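# Reverse into the empty bay between carton stacks

## Task

Drive into the open bay between the two carton stacks against the wall and stop with the whole robot inside it. Every part, arms included, must be pulled in above the base footprint, and the robot's front must face straight out into the room. Neither stack may be knocked apart, and no carton may finish beyond its tape line on the floor. The robot must not topple or be left leaning, or the task fails. Anything that only stays in place because the robot holds it at the end does not count.

## Robot and tools

ROBOT. A two-wheeled cart with rear casters, a head camera on pan and tilt joints, and two five-joint arms, left_arm and right_arm, each ending in a jaw gripper with a wrist camera. The cart is 0.53 m wide and spans x = -0.35 to 0.07 m in the base frame. The arm pan axes sit at x = -0.060, y = +0.155 (left) and -0.155 m (right), with the shoulders 0.89 m above the floor. A fixed-jaw tip reaches about 0.44 m from its pan axis at most, and no lower than 0.55 m above the floor. For parking, the arms should be tucked over the cart.

FRAMES. Base frame: origin on the floor halfway between the drive wheels, x forward, y to the left, z up. left_hand and right_hand are the fixed-jaw tips in this frame. A held object sits on the swinging-jaw side of that point. Odometry frame: the base frame as it was when the scene began. base_odometry comes from wheel rotation only, so wheel slip shows up as travel. Heading grows to the left and runs from -3.142 to 3.142.

execute_actions(actions, cameras). actions is a list holding one action, or none to just get state and images. An action may contain "base", "joints" or both, and all its motions start at once. base takes exactly one key. translate_m is a straight drive in metres, relative to where the last state report placed the base, from -1.4 to 1.4, with positive meaning forward. rotate_rad is an in-place turn in radians, also relative, from -3.2 to 3.2, with positive meaning counter-clockwise (left) seen from above. The base cannot move sideways. Top speeds are 0.20 m/s and 0.8 rad/s.

joints is one object covering the head and both arms. Its keys are joint names and its values are absolute target angles in radians. Joints you omit keep their earlier targets.
- head_pan_rad: -3.2 to 3.2; 0 faces forward, positive turns left.
- head_tilt_rad: -0.76 to 1.45; 0 is level, positive looks down.
- For each arm (prefix left_arm_ or right_arm_):
  - shoulder_pan_rad: -1.919 to 1.919.
  - shoulder_lift_rad: -1.745 to 1.745.
  - elbow_flex_rad: -1.69 to 1.58.
  - wrist_flex_rad: -1.658 to 1.658.
  - wrist_roll_rad: -2.743 to 2.841.
  - gripper_rad: 0 to 1.919.
An action runs at most 15 s. If any key is unknown or any value is out of range, the whole call is rejected and nothing moves.

cameras is a list drawn from head_camera, left_wrist_camera, right_wrist_camera and all. Omitting it, null or ["all"] returns every camera; [] returns none. The pictures line gives the order of the images.

wait(seconds): 0 to 10 s with no new command, then the same report as an empty action. zoom_image(camera, region) enlarges part of that camera's latest full image. region is [x0, y0, x1, y1] in pixels with the top-left corner as (0,0), at most 504 by 504; images are 644x476. read_manual(section="licences") only returns licence text. finished_scene(scene) takes the current scene's number, closes it for good and reports success. The goal must still hold once the last command has settled.

ARM GEOMETRY. Pan: at 0, the left arm points left and the right arm points right. Positive pan swings either arm clockwise from above. Straight ahead is +1.571 for the left arm and -1.571 for the right. Bend: with lift, elbow and wrist all at 0, the upper arm leans 0.24 rad out from vertical, with forearm and fingers level. Positive values bend downward, and the sum of the three is the fingers' angle below horizontal. Roll: at -1.522 the fixed jaw is on the left looking outward, and at 1.619 it is on the right. Gripper opening: 0 gives 0.003 m, 0.6 gives 0.049 m and 1.919 gives 0.106 m.

Stowed: left arm pan -1.75, lift 0.05, elbow 1.35, wrist_flex -1.55, roll -1.52. The right arm is identical except pan 1.75. Stowing in one action can jam a hand on the cart. Send wrist_flex and wrist_roll first, then pan, lift and elbow in a second action. When leaving the stowed pose, do not move the wrists first. With the arms stowed, an on-the-spot turn sweeps a circle of 0.44 m radius around the origin, so keep that clear of the carton stacks and the wall. Reversing or turning near an edge can hook the cart's rear and tip the robot.

RESULT LINES. base_status and joint_status describe how the last accepted action ended.
- done: the target was reached. For the base, this means the wheels turned the commanded amount, even if they slipped.
- off_target: the joint stopped short and may still be pushing, because of load, an obstacle or a tripped motor.
- time_out: the old target is dropped and the joint holds where it stopped.
- not_followed: a self-collision check ("joint command not followed", often with a "cause:" line) blocked an arm's targets. Gripper targets still run, and the blocked targets may be retried on later actions.
- limit_stop_at_motor_heat: the motor overheated; send the target again.
contact_stop never occurs. on_its_own lists motion you did not command. MOTOR HOT warns from 55 °C, and an OVER-TEMPERATURE FAULT is a stop. After any stop, the later movement calls in the same reply are skipped.

CAUTIONS. Never let the arms or hands strike or press on each other. To stop a blocked joint from straining, set its target to its current reading. A joint held more than about 0.30 rad from its target for around 2 s trips its motor down to 20 % torque. To reset it, wait for the reading to settle, then command 0.2 rad past the reading on the side away from the old target. Loaded joints sag toward gravity, so offset the next target to compensate. Readings and the camera calibration both carry small errors. Head camera intrinsics: fx = fy = 589.502, cx 319.072, cy 240.497. Avoid drops, slams, hard shoves on the cartons and anything that could tip the robot.

Each tool is called after ">>>" by a JSON object that holds its "name" and its "arguments", one argument or row to a line.

## Session

>>> {"name": "execute_actions", "arguments": {
  "actions": []
}}

Scene clock: 0.00 s.
base_odometry: x=+0.000 y=+0.000 heading=+0.000 (m, m, rad; odometry frame)
base_status: not commanded
joint_positions: head_pan_rad=-0.010 head_tilt_rad=+0.007 left_arm_shoulder_pan_rad=-1.774 left_arm_shoulder_lift_rad=+0.020 left_arm_elbow_flex_rad=+1.320 left_arm_wrist_flex_rad=-1.444 left_arm_wrist_roll_rad=-1.518 left_arm_gripper_rad=+1.920 right_arm_shoulder_pan_rad=+1.753 right_arm_shoulder_lift_rad=+0.052 right_arm_elbow_flex_rad=+1.364 right_arm_wrist_flex_rad=-1.611 right_arm_wrist_roll_rad=-1.553 right_arm_gripper_rad=+1.920
joint_status: not commanded
left_hand: x=-0.3095 y=+0.0957 z=+0.8923 quat_wxyz=(-0.074, -0.666, -0.069, +0.739) (m; base frame)
right_hand: x=-0.3050 y=-0.1178 z=+0.9037 quat_wxyz=(-0.058, +0.631, -0.067, -0.771) (m; base frame)
pictures: head_camera, left_wrist_camera, right_wrist_camera
Images, in order (width x height): head_camera 644x476, left_wrist_camera 644x476, right_wrist_camera 644x476.

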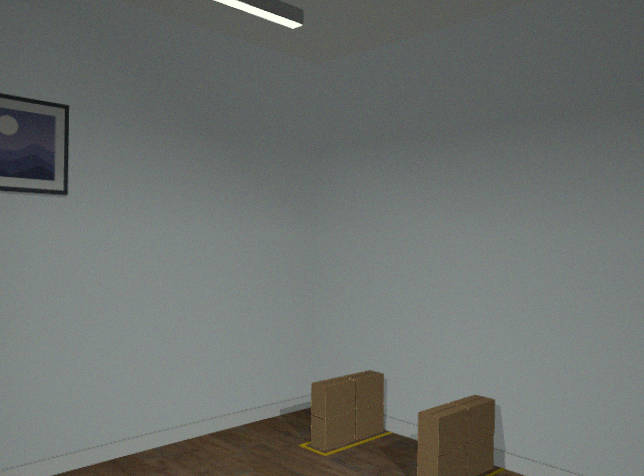

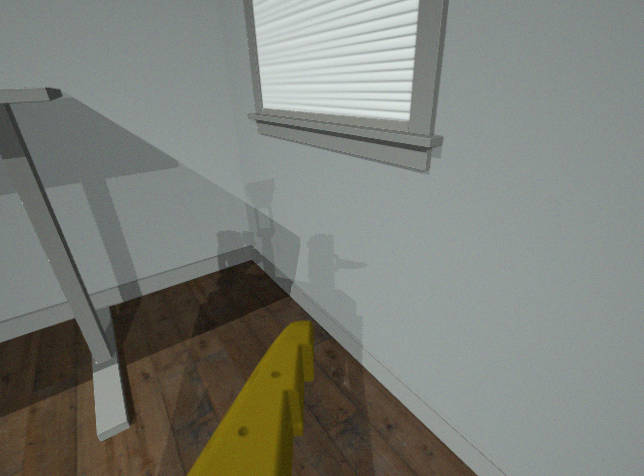

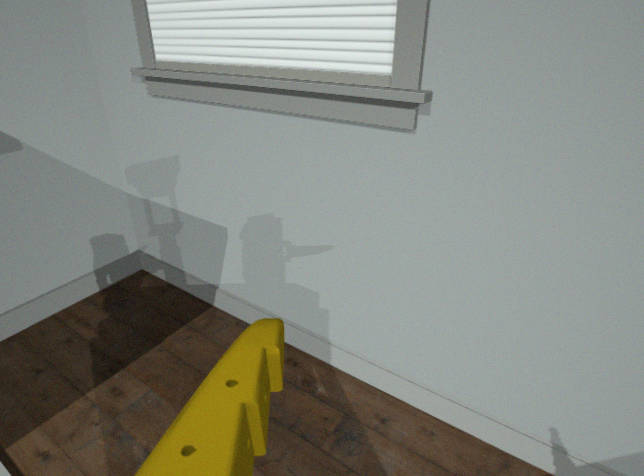

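>>> {"name": "execute_actions", "arguments": {
  "actions": [
    {"joints":{"head_tilt_rad":0.5,"head_pan_rad":-0.1,"left_arm_gripper_rad":0.1,"right_arm_gripper_rad":0.1}}
  ],
  "cameras": ["head_camera"]
}}

Scene clock: 2.20 s.
base_odometry: x=+0.000 y=+0.000 heading=+0.000 (m, m, rad; odometry frame)
base_status: not commanded
joint_positions: head_pan_rad=-0.090 head_tilt_rad=+0.494 left_arm_shoulder_pan_rad=-1.774 left_arm_shoulder_lift_rad=+0.020 left_arm_elbow_flex_rad=+1.320 left_arm_wrist_flex_rad=-1.444 left_arm_wrist_roll_rad=-1.518 left_arm_gripper_rad=+0.110 right_arm_shoulder_pan_rad=+1.753 right_arm_shoulder_lift_rad=+0.052 right_arm_elbow_flex_rad=+1.364 right_arm_wrist_flex_rad=-1.611 right_arm_wrist_roll_rad=-1.553 right_arm_gripper_rad=+0.111
joint_status: all done
left_hand: x=-0.3095 y=+0.0957 z=+0.8923 quat_wxyz=(-0.074, -0.666, -0.069, +0.739) (m; base frame)
right_hand: x=-0.3050 y=-0.1178 z=+0.9037 quat_wxyz=(-0.058, +0.631, -0.067, -0.771) (m; base frame)
pictures: head_camera
camera_calibration (this result's frames):
head_camera: T_world_to_cam=[[-0.0734206, -0.997301, -0.000739251, -0.000386132], [-0.454257, 0.034102, -0.890218, 1.0532], [0.88784, -0.0650245, -0.455534, 0.551814], [0, 0, 0, 1]] pos_world=[-0.0115292, -0.000419714, 1.18894]
Images, in order (width x height): head_camera 644x476.

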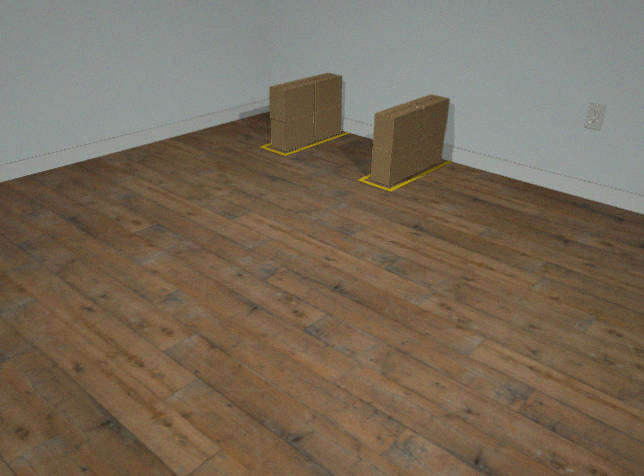

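>>> {"name": "execute_actions", "arguments": {
  "actions": [
    {"base":{"rotate_rad":0.16},"joints":{"head_tilt_rad":0.6,"head_pan_rad":-0.45}}
  ],
  "cameras": []
}}

>>> {"name": "execute_actions", "arguments": {
  "actions": [
    {"base":{"translate_m":1.4}}
  ],
  "cameras": ["head_camera"]
}}

Scene clock: 4.90 s.
base_odometry: x=+0.001 y=+0.000 heading=+0.157 (m, m, rad; odometry frame)
base_status: done
joint_positions: head_pan_rad=-0.440 head_tilt_rad=+0.594 left_arm_shoulder_pan_rad=-1.774 left_arm_shoulder_lift_rad=+0.020 left_arm_elbow_flex_rad=+1.320 left_arm_wrist_flex_rad=-1.444 left_arm_wrist_roll_rad=-1.518 left_arm_gripper_rad=+0.108 right_arm_shoulder_pan_rad=+1.753 right_arm_shoulder_lift_rad=+0.052 right_arm_elbow_flex_rad=+1.364 right_arm_wrist_flex_rad=-1.611 right_arm_wrist_roll_rad=-1.553 right_arm_gripper_rad=+0.110
joint_status: all done
left_hand: x=-0.3095 y=+0.0957 z=+0.8923 quat_wxyz=(-0.074, -0.666, -0.069, +0.739) (m; base frame)
right_hand: x=-0.3050 y=-0.1178 z=+0.9037 quat_wxyz=(-0.058, +0.631, -0.067, -0.771) (m; base frame)
pictures: none
No camera images: the call's "cameras" was empty. Leave "cameras" out to get every camera's image.

Scene clock: 12.67 s.
base_odometry: x=+1.384 y=+0.216 heading=+0.153 (m, m, rad; odometry frame)
base_status: done
joint_positions: head_pan_rad=-0.440 head_tilt_rad=+0.594 left_arm_shoulder_pan_rad=-1.774 left_arm_shoulder_lift_rad=+0.020 left_arm_elbow_flex_rad=+1.320 left_arm_wrist_flex_rad=-1.444 left_arm_wrist_roll_rad=-1.518 left_arm_gripper_rad=+0.108 right_arm_shoulder_pan_rad=+1.753 right_arm_shoulder_lift_rad=+0.052 right_arm_elbow_flex_rad=+1.364 right_arm_wrist_flex_rad=-1.611 right_arm_wrist_roll_rad=-1.553 right_arm_gripper_rad=+0.110
joint_status: not commanded
left_hand: x=-0.3095 y=+0.0957 z=+0.8923 quat_wxyz=(-0.074, -0.666, -0.069, +0.739) (m; base frame)
right_hand: x=-0.3050 y=-0.1178 z=+0.9037 quat_wxyz=(-0.058, +0.631, -0.067, -0.771) (m; base frame)
pictures: head_camera
camera_calibration (this result's frames):
head_camera: T_world_to_cam=[[-0.411239, -0.911525, -0.00239315, -0.0143599], [-0.493766, 0.22497, -0.83999, 0.993527], [0.76621, -0.344255, -0.542596, 0.646305], [0, 0, 0, 1]] pos_world=[-0.010541, -0.0141098, 1.1852]
Images, in order (width x height): head_camera 644x476.

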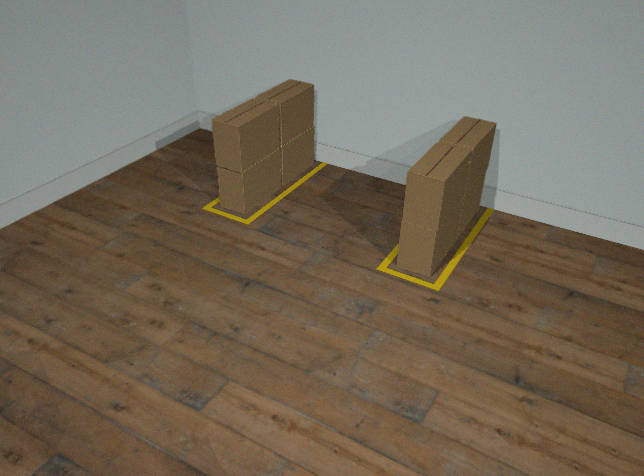

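>>> {"name": "execute_actions", "arguments": {
  "actions": [
    {"base":{"translate_m":1.172},"joints":{"head_tilt_rad":0.75,"head_pan_rad":-3.14}}
  ],
  "cameras": []
}}

>>> {"name": "execute_actions", "arguments": {
  "actions": [
    {"base":{"rotate_rad":2.165}}
  ],
  "cameras": ["head_camera"]
}}

Scene clock: 21.87 s.
base_odometry: x=+2.543 y=+0.392 heading=+0.149 (m, m, rad; odometry frame)
base_status: done
joint_positions: head_pan_rad=-3.130 head_tilt_rad=+0.745 left_arm_shoulder_pan_rad=-1.774 left_arm_shoulder_lift_rad=+0.020 left_arm_elbow_flex_rad=+1.320 left_arm_wrist_flex_rad=-1.444 left_arm_wrist_roll_rad=-1.518 left_arm_gripper_rad=+0.108 right_arm_shoulder_pan_rad=+1.753 right_arm_shoulder_lift_rad=+0.052 right_arm_elbow_flex_rad=+1.364 right_arm_wrist_flex_rad=-1.611 right_arm_wrist_roll_rad=-1.553 right_arm_gripper_rad=+0.110
joint_status: all done
left_hand: x=-0.3095 y=+0.0957 z=+0.8923 quat_wxyz=(-0.074, -0.666, -0.069, +0.739) (m; base frame)
right_hand: x=-0.3050 y=-0.1178 z=+0.9037 quat_wxyz=(-0.058, +0.631, -0.067, -0.771) (m; base frame)
pictures: none
No camera images: the call's "cameras" was empty. Leave "cameras" out to get every camera's image.

Scene clock: 25.27 s.
base_odometry: x=+2.542 y=+0.391 heading=+2.313 (m, m, rad; odometry frame)
base_status: done
joint_positions: head_pan_rad=-3.130 head_tilt_rad=+0.745 left_arm_shoulder_pan_rad=-1.774 left_arm_shoulder_lift_rad=+0.020 left_arm_elbow_flex_rad=+1.320 left_arm_wrist_flex_rad=-1.444 left_arm_wrist_roll_rad=-1.518 left_arm_gripper_rad=+0.108 right_arm_shoulder_pan_rad=+1.753 right_arm_shoulder_lift_rad=+0.052 right_arm_elbow_flex_rad=+1.364 right_arm_wrist_flex_rad=-1.611 right_arm_wrist_roll_rad=-1.553 right_arm_gripper_rad=+0.110
joint_status: not commanded
left_hand: x=-0.3095 y=+0.0957 z=+0.8923 quat_wxyz=(-0.074, -0.666, -0.069, +0.739) (m; base frame)
right_hand: x=-0.3050 y=-0.1178 z=+0.9037 quat_wxyz=(-0.058, +0.631, -0.067, -0.771) (m; base frame)
pictures: head_camera
camera_calibration (this result's frames):
head_camera: T_world_to_cam=[[-0.0272375, 0.999617, -0.00481512, 0.0064758], [0.662111, 0.014432, -0.749267, 0.94343], [-0.74891, -0.0235963, -0.662251, 0.712817], [0, 0, 0, 1]] pos_world=[-0.0906434, -0.00326904, 1.17898]
Images, in order (width x height): head_camera 644x476.

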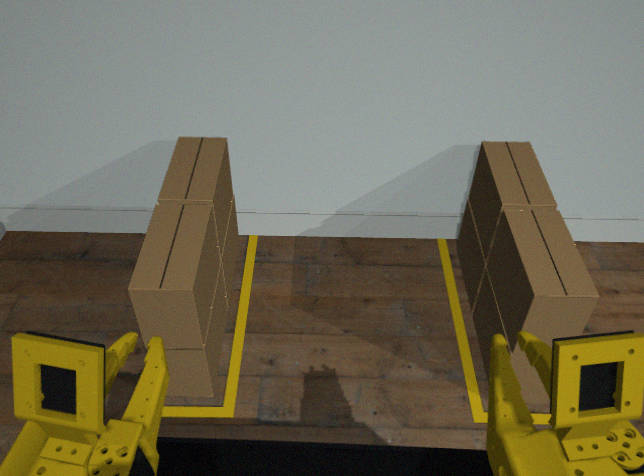

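>>> {"name": "execute_actions", "arguments": {
  "actions": [
    {"base":{"rotate_rad":-0.115}}
  ],
  "cameras": []
}}

>>> {"name": "execute_actions", "arguments": {
  "actions": [
    {"base":{"translate_m":-0.39}}
  ],
  "cameras": []
}}

>>> {"name": "execute_actions", "arguments": {
  "actions": [
    {"base":{"rotate_rad":0.118}}
  ],
  "cameras": ["head_camera"]
}}

Scene clock: 28.70 s.
base_odometry: x=+2.542 y=+0.391 heading=+2.196 (m, m, rad; odometry frame)
base_status: done
joint_positions: head_pan_rad=-3.130 head_tilt_rad=+0.745 left_arm_shoulder_pan_rad=-1.774 left_arm_shoulder_lift_rad=+0.020 left_arm_elbow_flex_rad=+1.320 left_arm_wrist_flex_rad=-1.444 left_arm_wrist_roll_rad=-1.518 left_arm_gripper_rad=+0.108 right_arm_shoulder_pan_rad=+1.753 right_arm_shoulder_lift_rad=+0.052 right_arm_elbow_flex_rad=+1.364 right_arm_wrist_flex_rad=-1.611 right_arm_wrist_roll_rad=-1.553 right_arm_gripper_rad=+0.110
joint_status: not commanded
left_hand: x=-0.3095 y=+0.0957 z=+0.8923 quat_wxyz=(-0.074, -0.666, -0.069, +0.739) (m; base frame)
right_hand: x=-0.3050 y=-0.1178 z=+0.9037 quat_wxyz=(-0.058, +0.631, -0.067, -0.771) (m; base frame)
pictures: none
No camera images: the call's "cameras" was empty. Leave "cameras" out to get every camera's image.

Scene clock: 31.50 s.
base_odometry: x=+2.772 y=+0.076 heading=+2.202 (m, m, rad; odometry frame)
base_status: done
joint_positions: head_pan_rad=-3.130 head_tilt_rad=+0.745 left_arm_shoulder_pan_rad=-1.774 left_arm_shoulder_lift_rad=+0.020 left_arm_elbow_flex_rad=+1.320 left_arm_wrist_flex_rad=-1.444 left_arm_wrist_roll_rad=-1.518 left_arm_gripper_rad=+0.108 right_arm_shoulder_pan_rad=+1.753 right_arm_shoulder_lift_rad=+0.052 right_arm_elbow_flex_rad=+1.364 right_arm_wrist_flex_rad=-1.611 right_arm_wrist_roll_rad=-1.553 right_arm_gripper_rad=+0.110
joint_status: not commanded
left_hand: x=-0.3095 y=+0.0957 z=+0.8923 quat_wxyz=(-0.074, -0.666, -0.069, +0.739) (m; base frame)
right_hand: x=-0.3050 y=-0.1178 z=+0.9037 quat_wxyz=(-0.058, +0.631, -0.067, -0.771) (m; base frame)
pictures: none
No camera images: the call's "cameras" was empty. Leave "cameras" out to get every camera's image.

Scene clock: 32.40 s.
base_odometry: x=+2.773 y=+0.075 heading=+2.319 (m, m, rad; odometry frame)
base_status: done
joint_positions: head_pan_rad=-3.130 head_tilt_rad=+0.745 left_arm_shoulder_pan_rad=-1.774 left_arm_shoulder_lift_rad=+0.020 left_arm_elbow_flex_rad=+1.320 left_arm_wrist_flex_rad=-1.444 left_arm_wrist_roll_rad=-1.518 left_arm_gripper_rad=+0.108 right_arm_shoulder_pan_rad=+1.753 right_arm_shoulder_lift_rad=+0.052 right_arm_elbow_flex_rad=+1.364 right_arm_wrist_flex_rad=-1.611 right_arm_wrist_roll_rad=-1.553 right_arm_gripper_rad=+0.110
joint_status: not commanded
left_hand: x=-0.3095 y=+0.0957 z=+0.8923 quat_wxyz=(-0.074, -0.666, -0.069, +0.739) (m; base frame)
right_hand: x=-0.3050 y=-0.1178 z=+0.9037 quat_wxyz=(-0.058, +0.631, -0.067, -0.771) (m; base frame)
pictures: head_camera
camera_calibration (this result's frames):
head_camera: T_world_to_cam=[[-0.0271296, 0.99962, -0.0048169, 0.00648292], [0.662197, 0.0143618, -0.749192, 0.943349], [-0.748838, -0.023515, -0.662335, 0.712918], [0, 0, 0, 1]] pos_world=[-0.0906469, -0.00326439, 1.17897]
Images, in order (width x height): head_camera 644x476.

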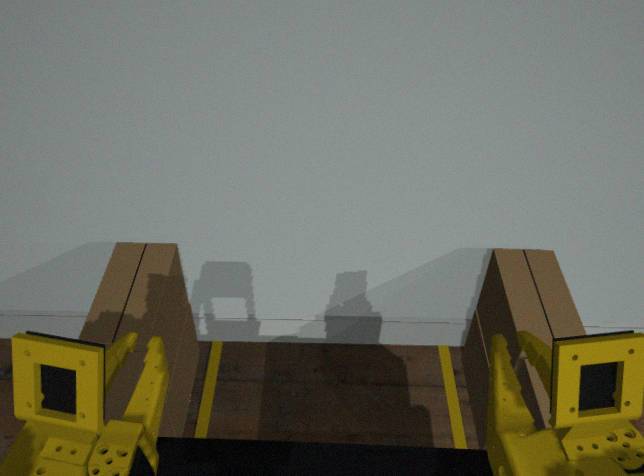

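>>> {"name": "execute_actions", "arguments": {
  "actions": [
    {"base":{"translate_m":-0.35},"joints":{"head_tilt_rad":1.2,"head_pan_rad":-1.9}}
  ]
}}

>>> {"name": "execute_actions", "arguments": {
  "actions": [
    {"base":{"translate_m":-0.26},"joints":{"head_tilt_rad":1.2,"head_pan_rad":1.4}}
  ]
}}

Scene clock: 36.83 s.
base_odometry: x=+3.012 y=-0.180 heading=+2.324 (m, m, rad; odometry frame)
base_status: done
joint_positions: head_pan_rad=-1.910 head_tilt_rad=+1.195 left_arm_shoulder_pan_rad=-1.774 left_arm_shoulder_lift_rad=+0.020 left_arm_elbow_flex_rad=+1.320 left_arm_wrist_flex_rad=-1.444 left_arm_wrist_roll_rad=-1.518 left_arm_gripper_rad=+0.108 right_arm_shoulder_pan_rad=+1.753 right_arm_shoulder_lift_rad=+0.052 right_arm_elbow_flex_rad=+1.364 right_arm_wrist_flex_rad=-1.611 right_arm_wrist_roll_rad=-1.553 right_arm_gripper_rad=+0.110
joint_status: all done
left_hand: x=-0.3095 y=+0.0957 z=+0.8923 quat_wxyz=(-0.074, -0.666, -0.069, +0.739) (m; base frame)
right_hand: x=-0.3050 y=-0.1178 z=+0.9037 quat_wxyz=(-0.058, +0.631, -0.067, -0.771) (m; base frame)
pictures: head_camera, left_wrist_camera, right_wrist_camera
camera_calibration (this result's frames):
head_camera: T_world_to_cam=[[-0.946973, 0.321116, -0.0112206, -0.0293791], [0.300344, 0.872227, -0.386022, 0.508333], [-0.114171, -0.368922, -0.922421, 1.04211], [0, 0, 0, 1]] pos_world=[-0.0615177, -0.0494913, 1.15716]
Images, in order (width x height): head_camera 644x476, left_wrist_camera 644x476, right_wrist_camera 644x476.

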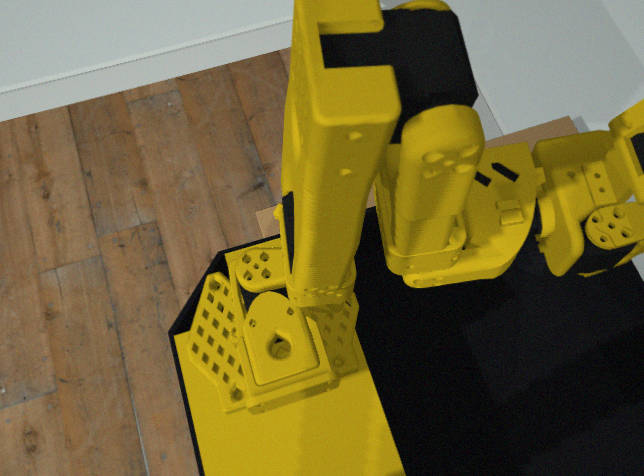

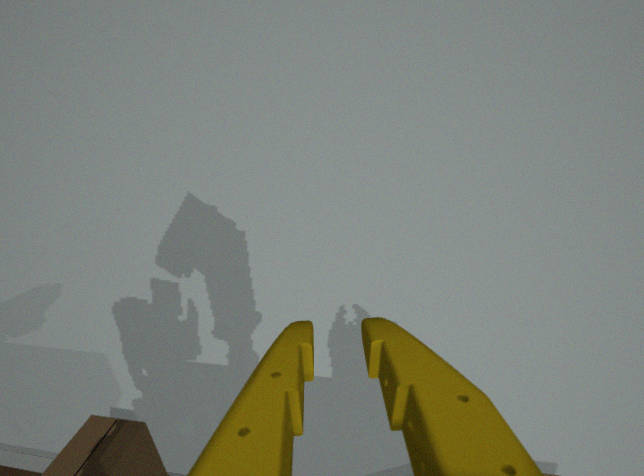

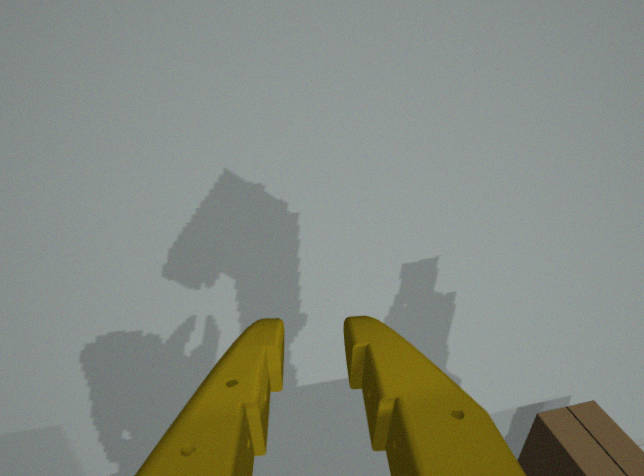

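Scene clock: 39.83 s.
base_odometry: x=+3.191 y=-0.370 heading=+2.326 (m, m, rad; odometry frame)
base_status: done
joint_positions: head_pan_rad=+1.390 head_tilt_rad=+1.195 left_arm_shoulder_pan_rad=-1.774 left_arm_shoulder_lift_rad=+0.020 left_arm_elbow_flex_rad=+1.320 left_arm_wrist_flex_rad=-1.444 left_arm_wrist_roll_rad=-1.518 left_arm_gripper_rad=+0.108 right_arm_shoulder_pan_rad=+1.753 right_arm_shoulder_lift_rad=+0.052 right_arm_elbow_flex_rad=+1.364 right_arm_wrist_flex_rad=-1.611 right_arm_wrist_roll_rad=-1.553 right_arm_gripper_rad=+0.110
joint_status: all done
left_hand: x=-0.3095 y=+0.0957 z=+0.8923 quat_wxyz=(-0.074, -0.666, -0.069, +0.739) (m; base frame)
right_hand: x=-0.3050 y=-0.1178 z=+0.9037 quat_wxyz=(-0.058, +0.631, -0.067, -0.771) (m; base frame)
pictures: head_camera, left_wrist_camera, right_wrist_camera
camera_calibration (this result's frames):
head_camera: T_world_to_cam=[[0.98575, -0.16784, -0.0112209, 0.0614593], [-0.159111, -0.908675, -0.385996, 0.486708], [0.0545895, 0.382281, -0.922432, 1.05005], [0, 0, 0, 1]] pos_world=[-0.0404646, 0.0511611, 1.15716]
Images, in order (width x height): head_camera 644x476, left_wrist_camera 644x476, right_wrist_camera 644x476.

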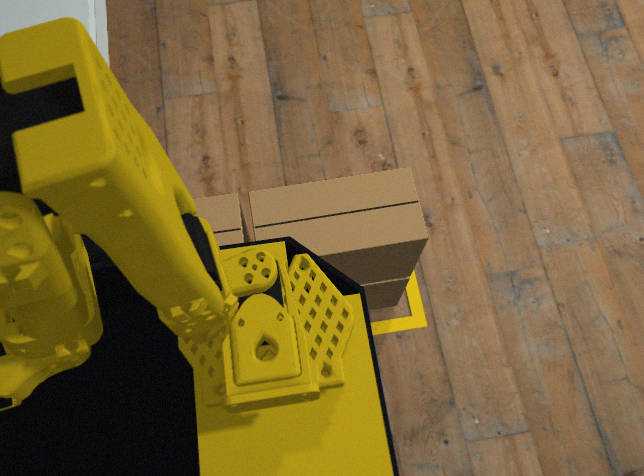

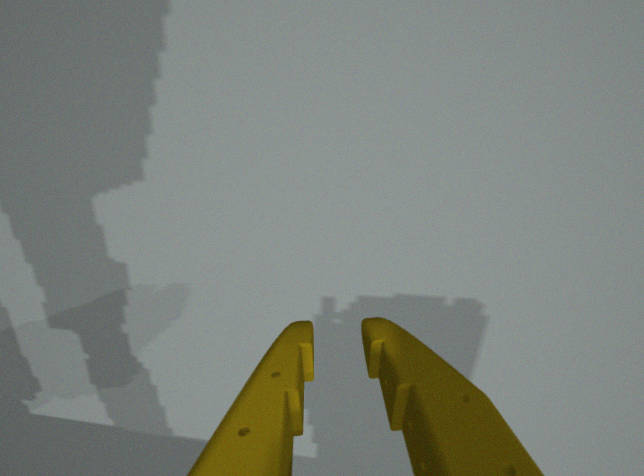

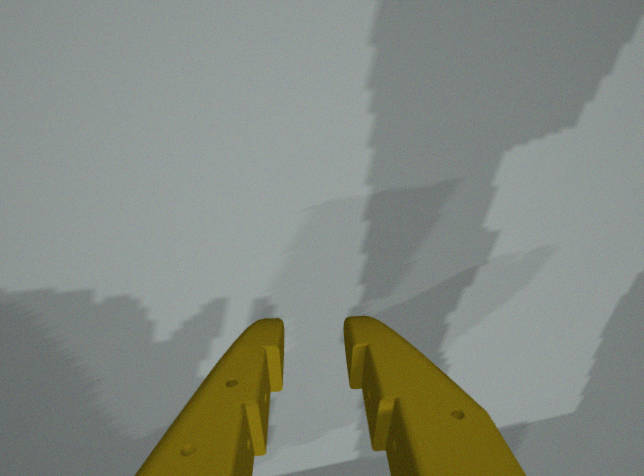

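>>> {"name": "finished_scene", "arguments": {
  "scene": 1
}}

The scene is finished: the task was done.


## Next scene

The same job, from a new start.

>>> {"name": "execute_actions", "arguments": {
  "actions": []
}}

Scene clock: 0.00 s.
base_odometry: x=+0.000 y=+0.000 heading=+0.000 (m, m, rad; odometry frame)
base_status: not commanded
joint_positions: head_pan_rad=-0.010 head_tilt_rad=+0.007 left_arm_shoulder_pan_rad=-1.774 left_arm_shoulder_lift_rad=+0.015 left_arm_elbow_flex_rad=+1.310 left_arm_wrist_flex_rad=-1.580 left_arm_wrist_roll_rad=-1.518 left_arm_gripper_rad=+1.920 right_arm_shoulder_pan_rad=+1.753 right_arm_shoulder_lift_rad=+0.030 right_arm_elbow_flex_rad=+1.287 right_arm_wrist_flex_rad=-1.536 right_arm_wrist_roll_rad=-1.553 right_arm_gripper_rad=+1.920
joint_status: not commanded
left_hand: x=-0.3065 y=+0.0963 z=+0.9167 quat_wxyz=(-0.079, -0.608, -0.063, +0.787) (m; base frame)
right_hand: x=-0.3145 y=-0.1161 z=+0.9112 quat_wxyz=(-0.059, +0.622, -0.067, -0.778) (m; base frame)
pictures: head_camera, left_wrist_camera, right_wrist_camera
camera_calibration (this result's frames):
head_camera: T_world_to_cam=[[0.00511353, -0.999962, 0.00706637, -0.0056793], [0.0135411, -0.00699658, -0.999884, 1.20141], [0.999895, 0.00520862, 0.0135048, 0.017216], [0, 0, 0, 1]] pos_world=[-0.0334536, 0.00263699, 1.20108]
left_wrist_camera: T_world_to_cam=[[-0.201975, 0.979293, -0.0138598, -0.150049], [0.311293, 0.0507723, -0.948957, 0.980363], [-0.928603, -0.19598, -0.315101, 0.0923677], [0, 0, 0, 1]] pos_world=[-0.249713, 0.115269, 0.957348]
right_wrist_camera: T_world_to_cam=[[0.200356, 0.978894, -0.0402885, 0.205858], [0.370719, -0.113814, -0.921745, 0.964652], [-0.906877, 0.169741, -0.385698, 0.146687], [0, 0, 0, 1]] pos_world=[-0.265832, -0.116621, 0.954034]
Images, in order (width x height): head_camera 644x476, left_wrist_camera 644x476, right_wrist_camera 644x476.

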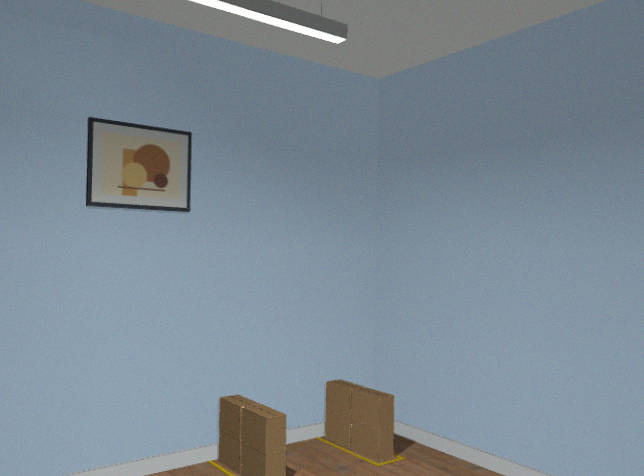

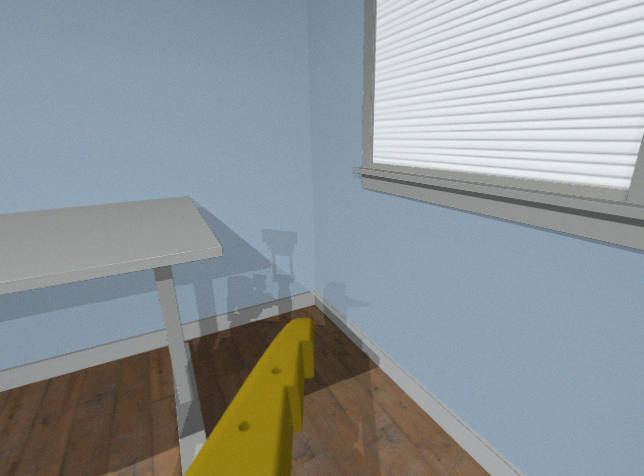

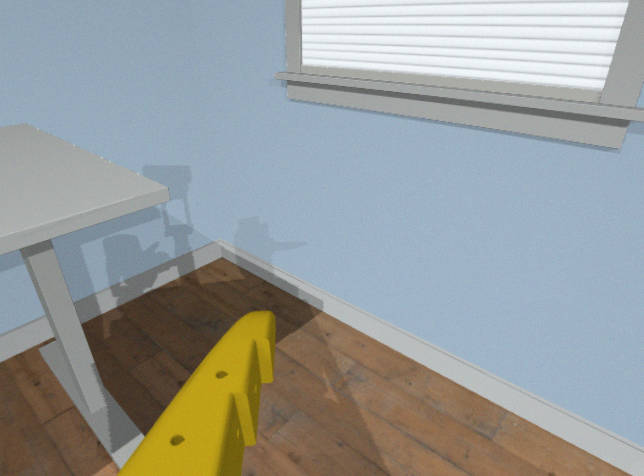

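>>> {"name": "execute_actions", "arguments": {
  "actions": [
    {"base":{"rotate_rad":-0.26},"joints":{"head_tilt_rad":0.55,"head_pan_rad":0.2,"left_arm_gripper_rad":0.1,"right_arm_gripper_rad":0.1}}
  ],
  "cameras": ["head_camera"]
}}

Scene clock: 2.27 s.
base_odometry: x=+0.000 y=+0.000 heading=-0.259 (m, m, rad; odometry frame)
base_status: done
joint_positions: head_pan_rad=+0.190 head_tilt_rad=+0.544 left_arm_shoulder_pan_rad=-1.774 left_arm_shoulder_lift_rad=+0.015 left_arm_elbow_flex_rad=+1.310 left_arm_wrist_flex_rad=-1.580 left_arm_wrist_roll_rad=-1.518 left_arm_gripper_rad=+0.111 right_arm_shoulder_pan_rad=+1.753 right_arm_shoulder_lift_rad=+0.030 right_arm_elbow_flex_rad=+1.287 right_arm_wrist_flex_rad=-1.536 right_arm_wrist_roll_rad=-1.553 right_arm_gripper_rad=+0.111
joint_status: all done
left_hand: x=-0.3065 y=+0.0963 z=+0.9167 quat_wxyz=(-0.079, -0.608, -0.063, +0.787) (m; base frame)
right_hand: x=-0.3145 y=-0.1161 z=+0.9112 quat_wxyz=(-0.059, +0.622, -0.067, -0.778) (m; base frame)
pictures: head_camera
camera_calibration (this result's frames):
head_camera: T_world_to_cam=[[0.205013, -0.978758, -0.00156663, 0.0136526], [-0.489282, -0.1011, -0.866246, 1.02396], [0.847687, 0.178358, -0.499615, 0.600663], [0, 0, 0, 1]] pos_world=[-0.0109692, 0.00975109, 1.18712]
Images, in order (width x height): head_camera 644x476.

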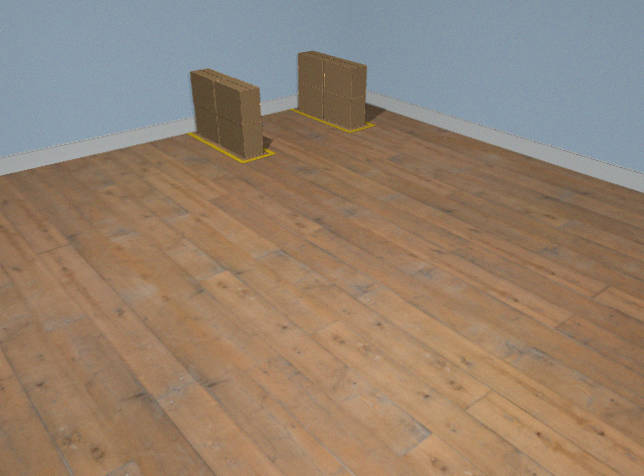

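>>> {"name": "execute_actions", "arguments": {
  "actions": [
    {"base":{"translate_m":1.4},"joints":{"head_tilt_rad":0.6,"head_pan_rad":0.45}}
  ],
  "cameras": ["head_camera"]
}}

Scene clock: 10.37 s.
base_odometry: x=+1.354 y=-0.357 heading=-0.257 (m, m, rad; odometry frame)
base_status: done
joint_positions: head_pan_rad=+0.440 head_tilt_rad=+0.594 left_arm_shoulder_pan_rad=-1.774 left_arm_shoulder_lift_rad=+0.015 left_arm_elbow_flex_rad=+1.310 left_arm_wrist_flex_rad=-1.580 left_arm_wrist_roll_rad=-1.518 left_arm_gripper_rad=+0.109 right_arm_shoulder_pan_rad=+1.753 right_arm_shoulder_lift_rad=+0.030 right_arm_elbow_flex_rad=+1.287 right_arm_wrist_flex_rad=-1.536 right_arm_wrist_roll_rad=-1.553 right_arm_gripper_rad=+0.110
joint_status: all done
left_hand: x=-0.3065 y=+0.0963 z=+0.9167 quat_wxyz=(-0.079, -0.608, -0.063, +0.787) (m; base frame)
right_hand: x=-0.3145 y=-0.1161 z=+0.9112 quat_wxyz=(-0.059, +0.622, -0.067, -0.778) (m; base frame)
pictures: head_camera
camera_calibration (this result's frames):
head_camera: T_world_to_cam=[[0.440724, -0.897639, -0.00239313, 0.0256823], [-0.487944, -0.237332, -0.839991, 0.993801], [0.753441, 0.371372, -0.542595, 0.645704], [0, 0, 0, 1]] pos_world=[-0.0128994, 0.0191178, 1.1852]
Images, in order (width x height): head_camera 644x476.

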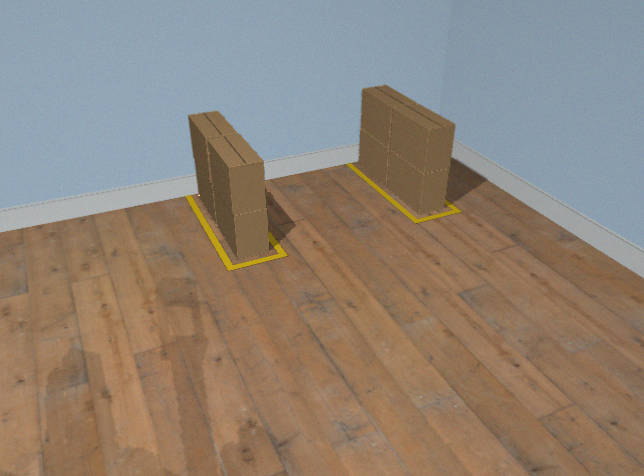

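>>> {"name": "execute_actions", "arguments": {
  "actions": [
    {"base":{"translate_m":1.105},"joints":{"head_tilt_rad":0.75,"head_pan_rad":-3.14}}
  ],
  "cameras": []
}}

>>> {"name": "execute_actions", "arguments": {
  "actions": [
    {"base":{"rotate_rad":-2.257}}
  ],
  "cameras": ["head_camera"]
}}

Scene clock: 18.60 s.
base_odometry: x=+2.423 y=-0.636 heading=-0.254 (m, m, rad; odometry frame)
base_status: done
joint_positions: head_pan_rad=-3.130 head_tilt_rad=+0.745 left_arm_shoulder_pan_rad=-1.774 left_arm_shoulder_lift_rad=+0.015 left_arm_elbow_flex_rad=+1.310 left_arm_wrist_flex_rad=-1.580 left_arm_wrist_roll_rad=-1.518 left_arm_gripper_rad=+0.109 right_arm_shoulder_pan_rad=+1.753 right_arm_shoulder_lift_rad=+0.030 right_arm_elbow_flex_rad=+1.287 right_arm_wrist_flex_rad=-1.536 right_arm_wrist_roll_rad=-1.553 right_arm_gripper_rad=+0.110
joint_status: all done
left_hand: x=-0.3065 y=+0.0963 z=+0.9167 quat_wxyz=(-0.079, -0.608, -0.063, +0.787) (m; base frame)
right_hand: x=-0.3145 y=-0.1161 z=+0.9112 quat_wxyz=(-0.059, +0.622, -0.067, -0.778) (m; base frame)
pictures: none
No camera images: the call's "cameras" was empty. Leave "cameras" out to get every camera's image.

Scene clock: 22.10 s.
base_odometry: x=+2.423 y=-0.636 heading=-2.510 (m, m, rad; odometry frame)
base_status: done
joint_positions: head_pan_rad=-3.130 head_tilt_rad=+0.745 left_arm_shoulder_pan_rad=-1.774 left_arm_shoulder_lift_rad=+0.015 left_arm_elbow_flex_rad=+1.310 left_arm_wrist_flex_rad=-1.580 left_arm_wrist_roll_rad=-1.518 left_arm_gripper_rad=+0.109 right_arm_shoulder_pan_rad=+1.753 right_arm_shoulder_lift_rad=+0.030 right_arm_elbow_flex_rad=+1.287 right_arm_wrist_flex_rad=-1.536 right_arm_wrist_roll_rad=-1.553 right_arm_gripper_rad=+0.110
joint_status: not commanded
left_hand: x=-0.3065 y=+0.0963 z=+0.9167 quat_wxyz=(-0.079, -0.608, -0.063, +0.787) (m; base frame)
right_hand: x=-0.3145 y=-0.1161 z=+0.9112 quat_wxyz=(-0.059, +0.622, -0.067, -0.778) (m; base frame)
pictures: head_camera
camera_calibration (this result's frames):
head_camera: T_world_to_cam=[[-0.0272678, 0.999617, -0.00481518, 0.00647444], [0.662114, 0.0144521, -0.749264, 0.943428], [-0.748907, -0.023619, -0.662254, 0.712821], [0, 0, 0, 1]] pos_world=[-0.0906434, -0.00327036, 1.17898]
Images, in order (width x height): head_camera 644x476.

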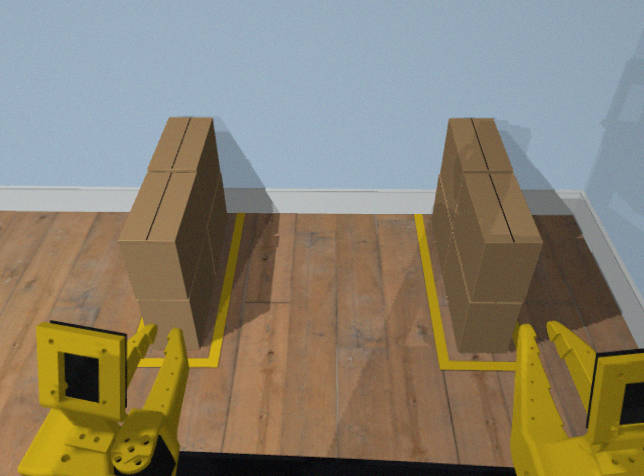

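>>> {"name": "zoom_image", "arguments": {
  "camera": "head_camera",
  "region": [130, 180, 530, 476]
}}

Region (130, 180, 530, 476) of head_camera's 644x476 image, scaled by 1.260; it fills the top 373 rows of this view, and the rest is white.

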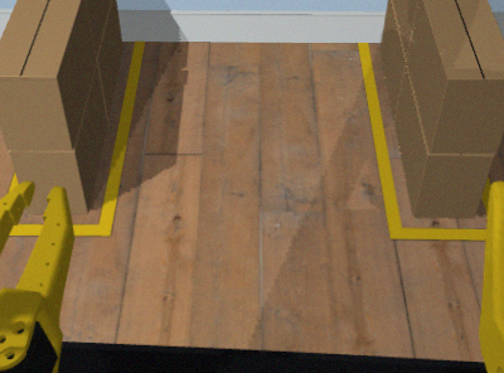

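>>> {"name": "execute_actions", "arguments": {
  "actions": [
    {"base":{"translate_m":-0.55}}
  ],
  "cameras": ["head_camera"]
}}

Scene clock: 27.30 s.
base_odometry: x=+2.868 y=-0.312 heading=-2.513 (m, m, rad; odometry frame)
base_status: done
joint_positions: head_pan_rad=-3.130 head_tilt_rad=+0.745 left_arm_shoulder_pan_rad=-1.774 left_arm_shoulder_lift_rad=+0.015 left_arm_elbow_flex_rad=+1.310 left_arm_wrist_flex_rad=-1.580 left_arm_wrist_roll_rad=-1.518 left_arm_gripper_rad=+0.109 right_arm_shoulder_pan_rad=+1.753 right_arm_shoulder_lift_rad=+0.030 right_arm_elbow_flex_rad=+1.287 right_arm_wrist_flex_rad=-1.536 right_arm_wrist_roll_rad=-1.553 right_arm_gripper_rad=+0.110
joint_status: not commanded
left_hand: x=-0.3065 y=+0.0963 z=+0.9167 quat_wxyz=(-0.079, -0.608, -0.063, +0.787) (m; base frame)
right_hand: x=-0.3145 y=-0.1161 z=+0.9112 quat_wxyz=(-0.059, +0.622, -0.067, -0.778) (m; base frame)
pictures: head_camera
camera_calibration (this result's frames):
head_camera: T_world_to_cam=[[-0.0272671, 0.999617, -0.00481689, 0.00647644], [0.662195, 0.0144529, -0.749193, 0.943349], [-0.748836, -0.0236181, -0.662335, 0.712917], [0, 0, 0, 1]] pos_world=[-0.0906464, -0.00327039, 1.17897]
Images, in order (width x height): head_camera 644x476.

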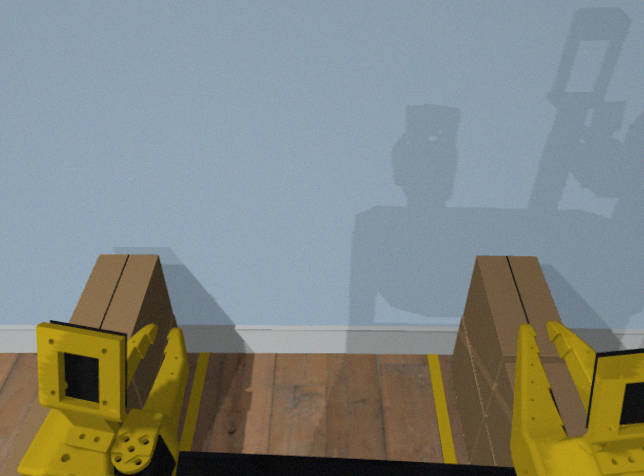

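>>> {"name": "execute_actions", "arguments": {
  "actions": [
    {"base":{"rotate_rad":0.03}}
  ],
  "cameras": ["head_camera"]
}}

Scene clock: 28.73 s.
base_odometry: x=+2.868 y=-0.312 heading=-2.485 (m, m, rad; odometry frame)
base_status: done
joint_positions: head_pan_rad=-3.130 head_tilt_rad=+0.745 left_arm_shoulder_pan_rad=-1.774 left_arm_shoulder_lift_rad=+0.015 left_arm_elbow_flex_rad=+1.310 left_arm_wrist_flex_rad=-1.580 left_arm_wrist_roll_rad=-1.518 left_arm_gripper_rad=+0.109 right_arm_shoulder_pan_rad=+1.753 right_arm_shoulder_lift_rad=+0.030 right_arm_elbow_flex_rad=+1.287 right_arm_wrist_flex_rad=-1.536 right_arm_wrist_roll_rad=-1.553 right_arm_gripper_rad=+0.110
joint_status: not commanded
left_hand: x=-0.3065 y=+0.0963 z=+0.9167 quat_wxyz=(-0.079, -0.608, -0.063, +0.787) (m; base frame)
right_hand: x=-0.3145 y=-0.1161 z=+0.9112 quat_wxyz=(-0.059, +0.622, -0.067, -0.778) (m; base frame)
pictures: head_camera
camera_calibration (this result's frames):
head_camera: T_world_to_cam=[[-0.0272046, 0.999618, -0.00481688, 0.00647937], [0.662195, 0.0144115, -0.749193, 0.943349], [-0.748837, -0.0235712, -0.662335, 0.712917], [0, 0, 0, 1]] pos_world=[-0.0906466, -0.00326766, 1.17897]
Images, in order (width x height): head_camera 644x476.

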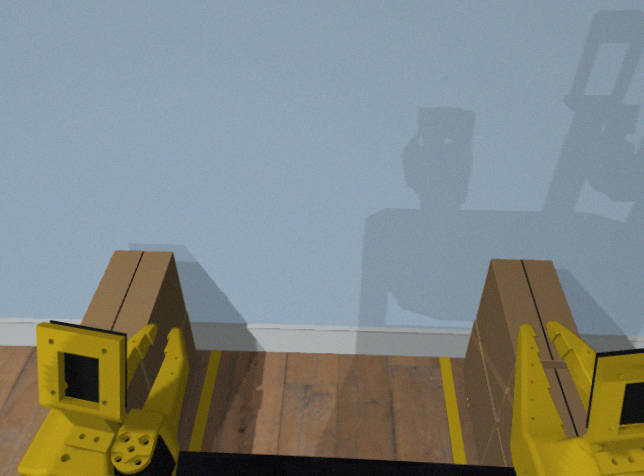

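>>> {"name": "execute_actions", "arguments": {
  "actions": [
    {"base":{"translate_m":-0.58},"joints":{"head_tilt_rad":1.2,"head_pan_rad":-1.4}}
  ],
  "cameras": ["head_camera"]
}}

Scene clock: 32.90 s.
base_odometry: x=+3.326 y=+0.043 heading=-2.483 (m, m, rad; odometry frame)
base_status: done
joint_positions: head_pan_rad=-1.410 head_tilt_rad=+1.195 left_arm_shoulder_pan_rad=-1.774 left_arm_shoulder_lift_rad=+0.015 left_arm_elbow_flex_rad=+1.310 left_arm_wrist_flex_rad=-1.580 left_arm_wrist_roll_rad=-1.518 left_arm_gripper_rad=+0.109 right_arm_shoulder_pan_rad=+1.753 right_arm_shoulder_lift_rad=+0.030 right_arm_elbow_flex_rad=+1.287 right_arm_wrist_flex_rad=-1.536 right_arm_wrist_roll_rad=-1.553 right_arm_gripper_rad=+0.110
joint_status: all done
left_hand: x=-0.3065 y=+0.0963 z=+0.9167 quat_wxyz=(-0.079, -0.608, -0.063, +0.787) (m; base frame)
right_hand: x=-0.3145 y=-0.1161 z=+0.9112 quat_wxyz=(-0.059, +0.622, -0.067, -0.778) (m; base frame)
pictures: head_camera
camera_calibration (this result's frames):
head_camera: T_world_to_cam=[[-0.984995, -0.172215, -0.0112207, -0.031166], [-0.154609, 0.909445, -0.386014, 0.486941], [0.0766821, -0.378487, -0.922425, 1.05108], [0, 0, 0, 1]] pos_world=[-0.0360121, -0.0503927, 1.15716]
Images, in order (width x height): head_camera 644x476.

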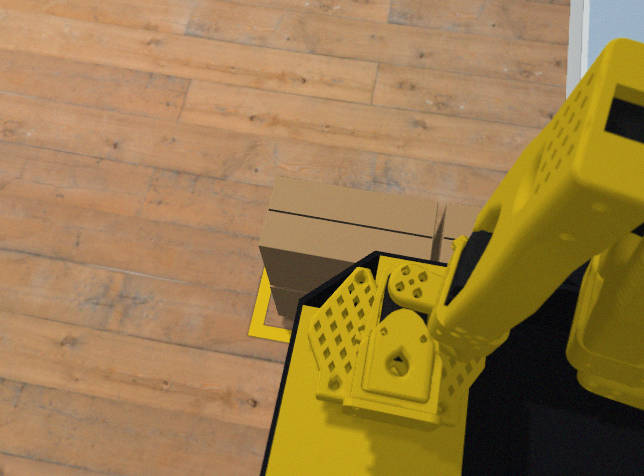

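>>> {"name": "finished_scene", "arguments": {
  "scene": 2
}}

The scene is finished: the task was done.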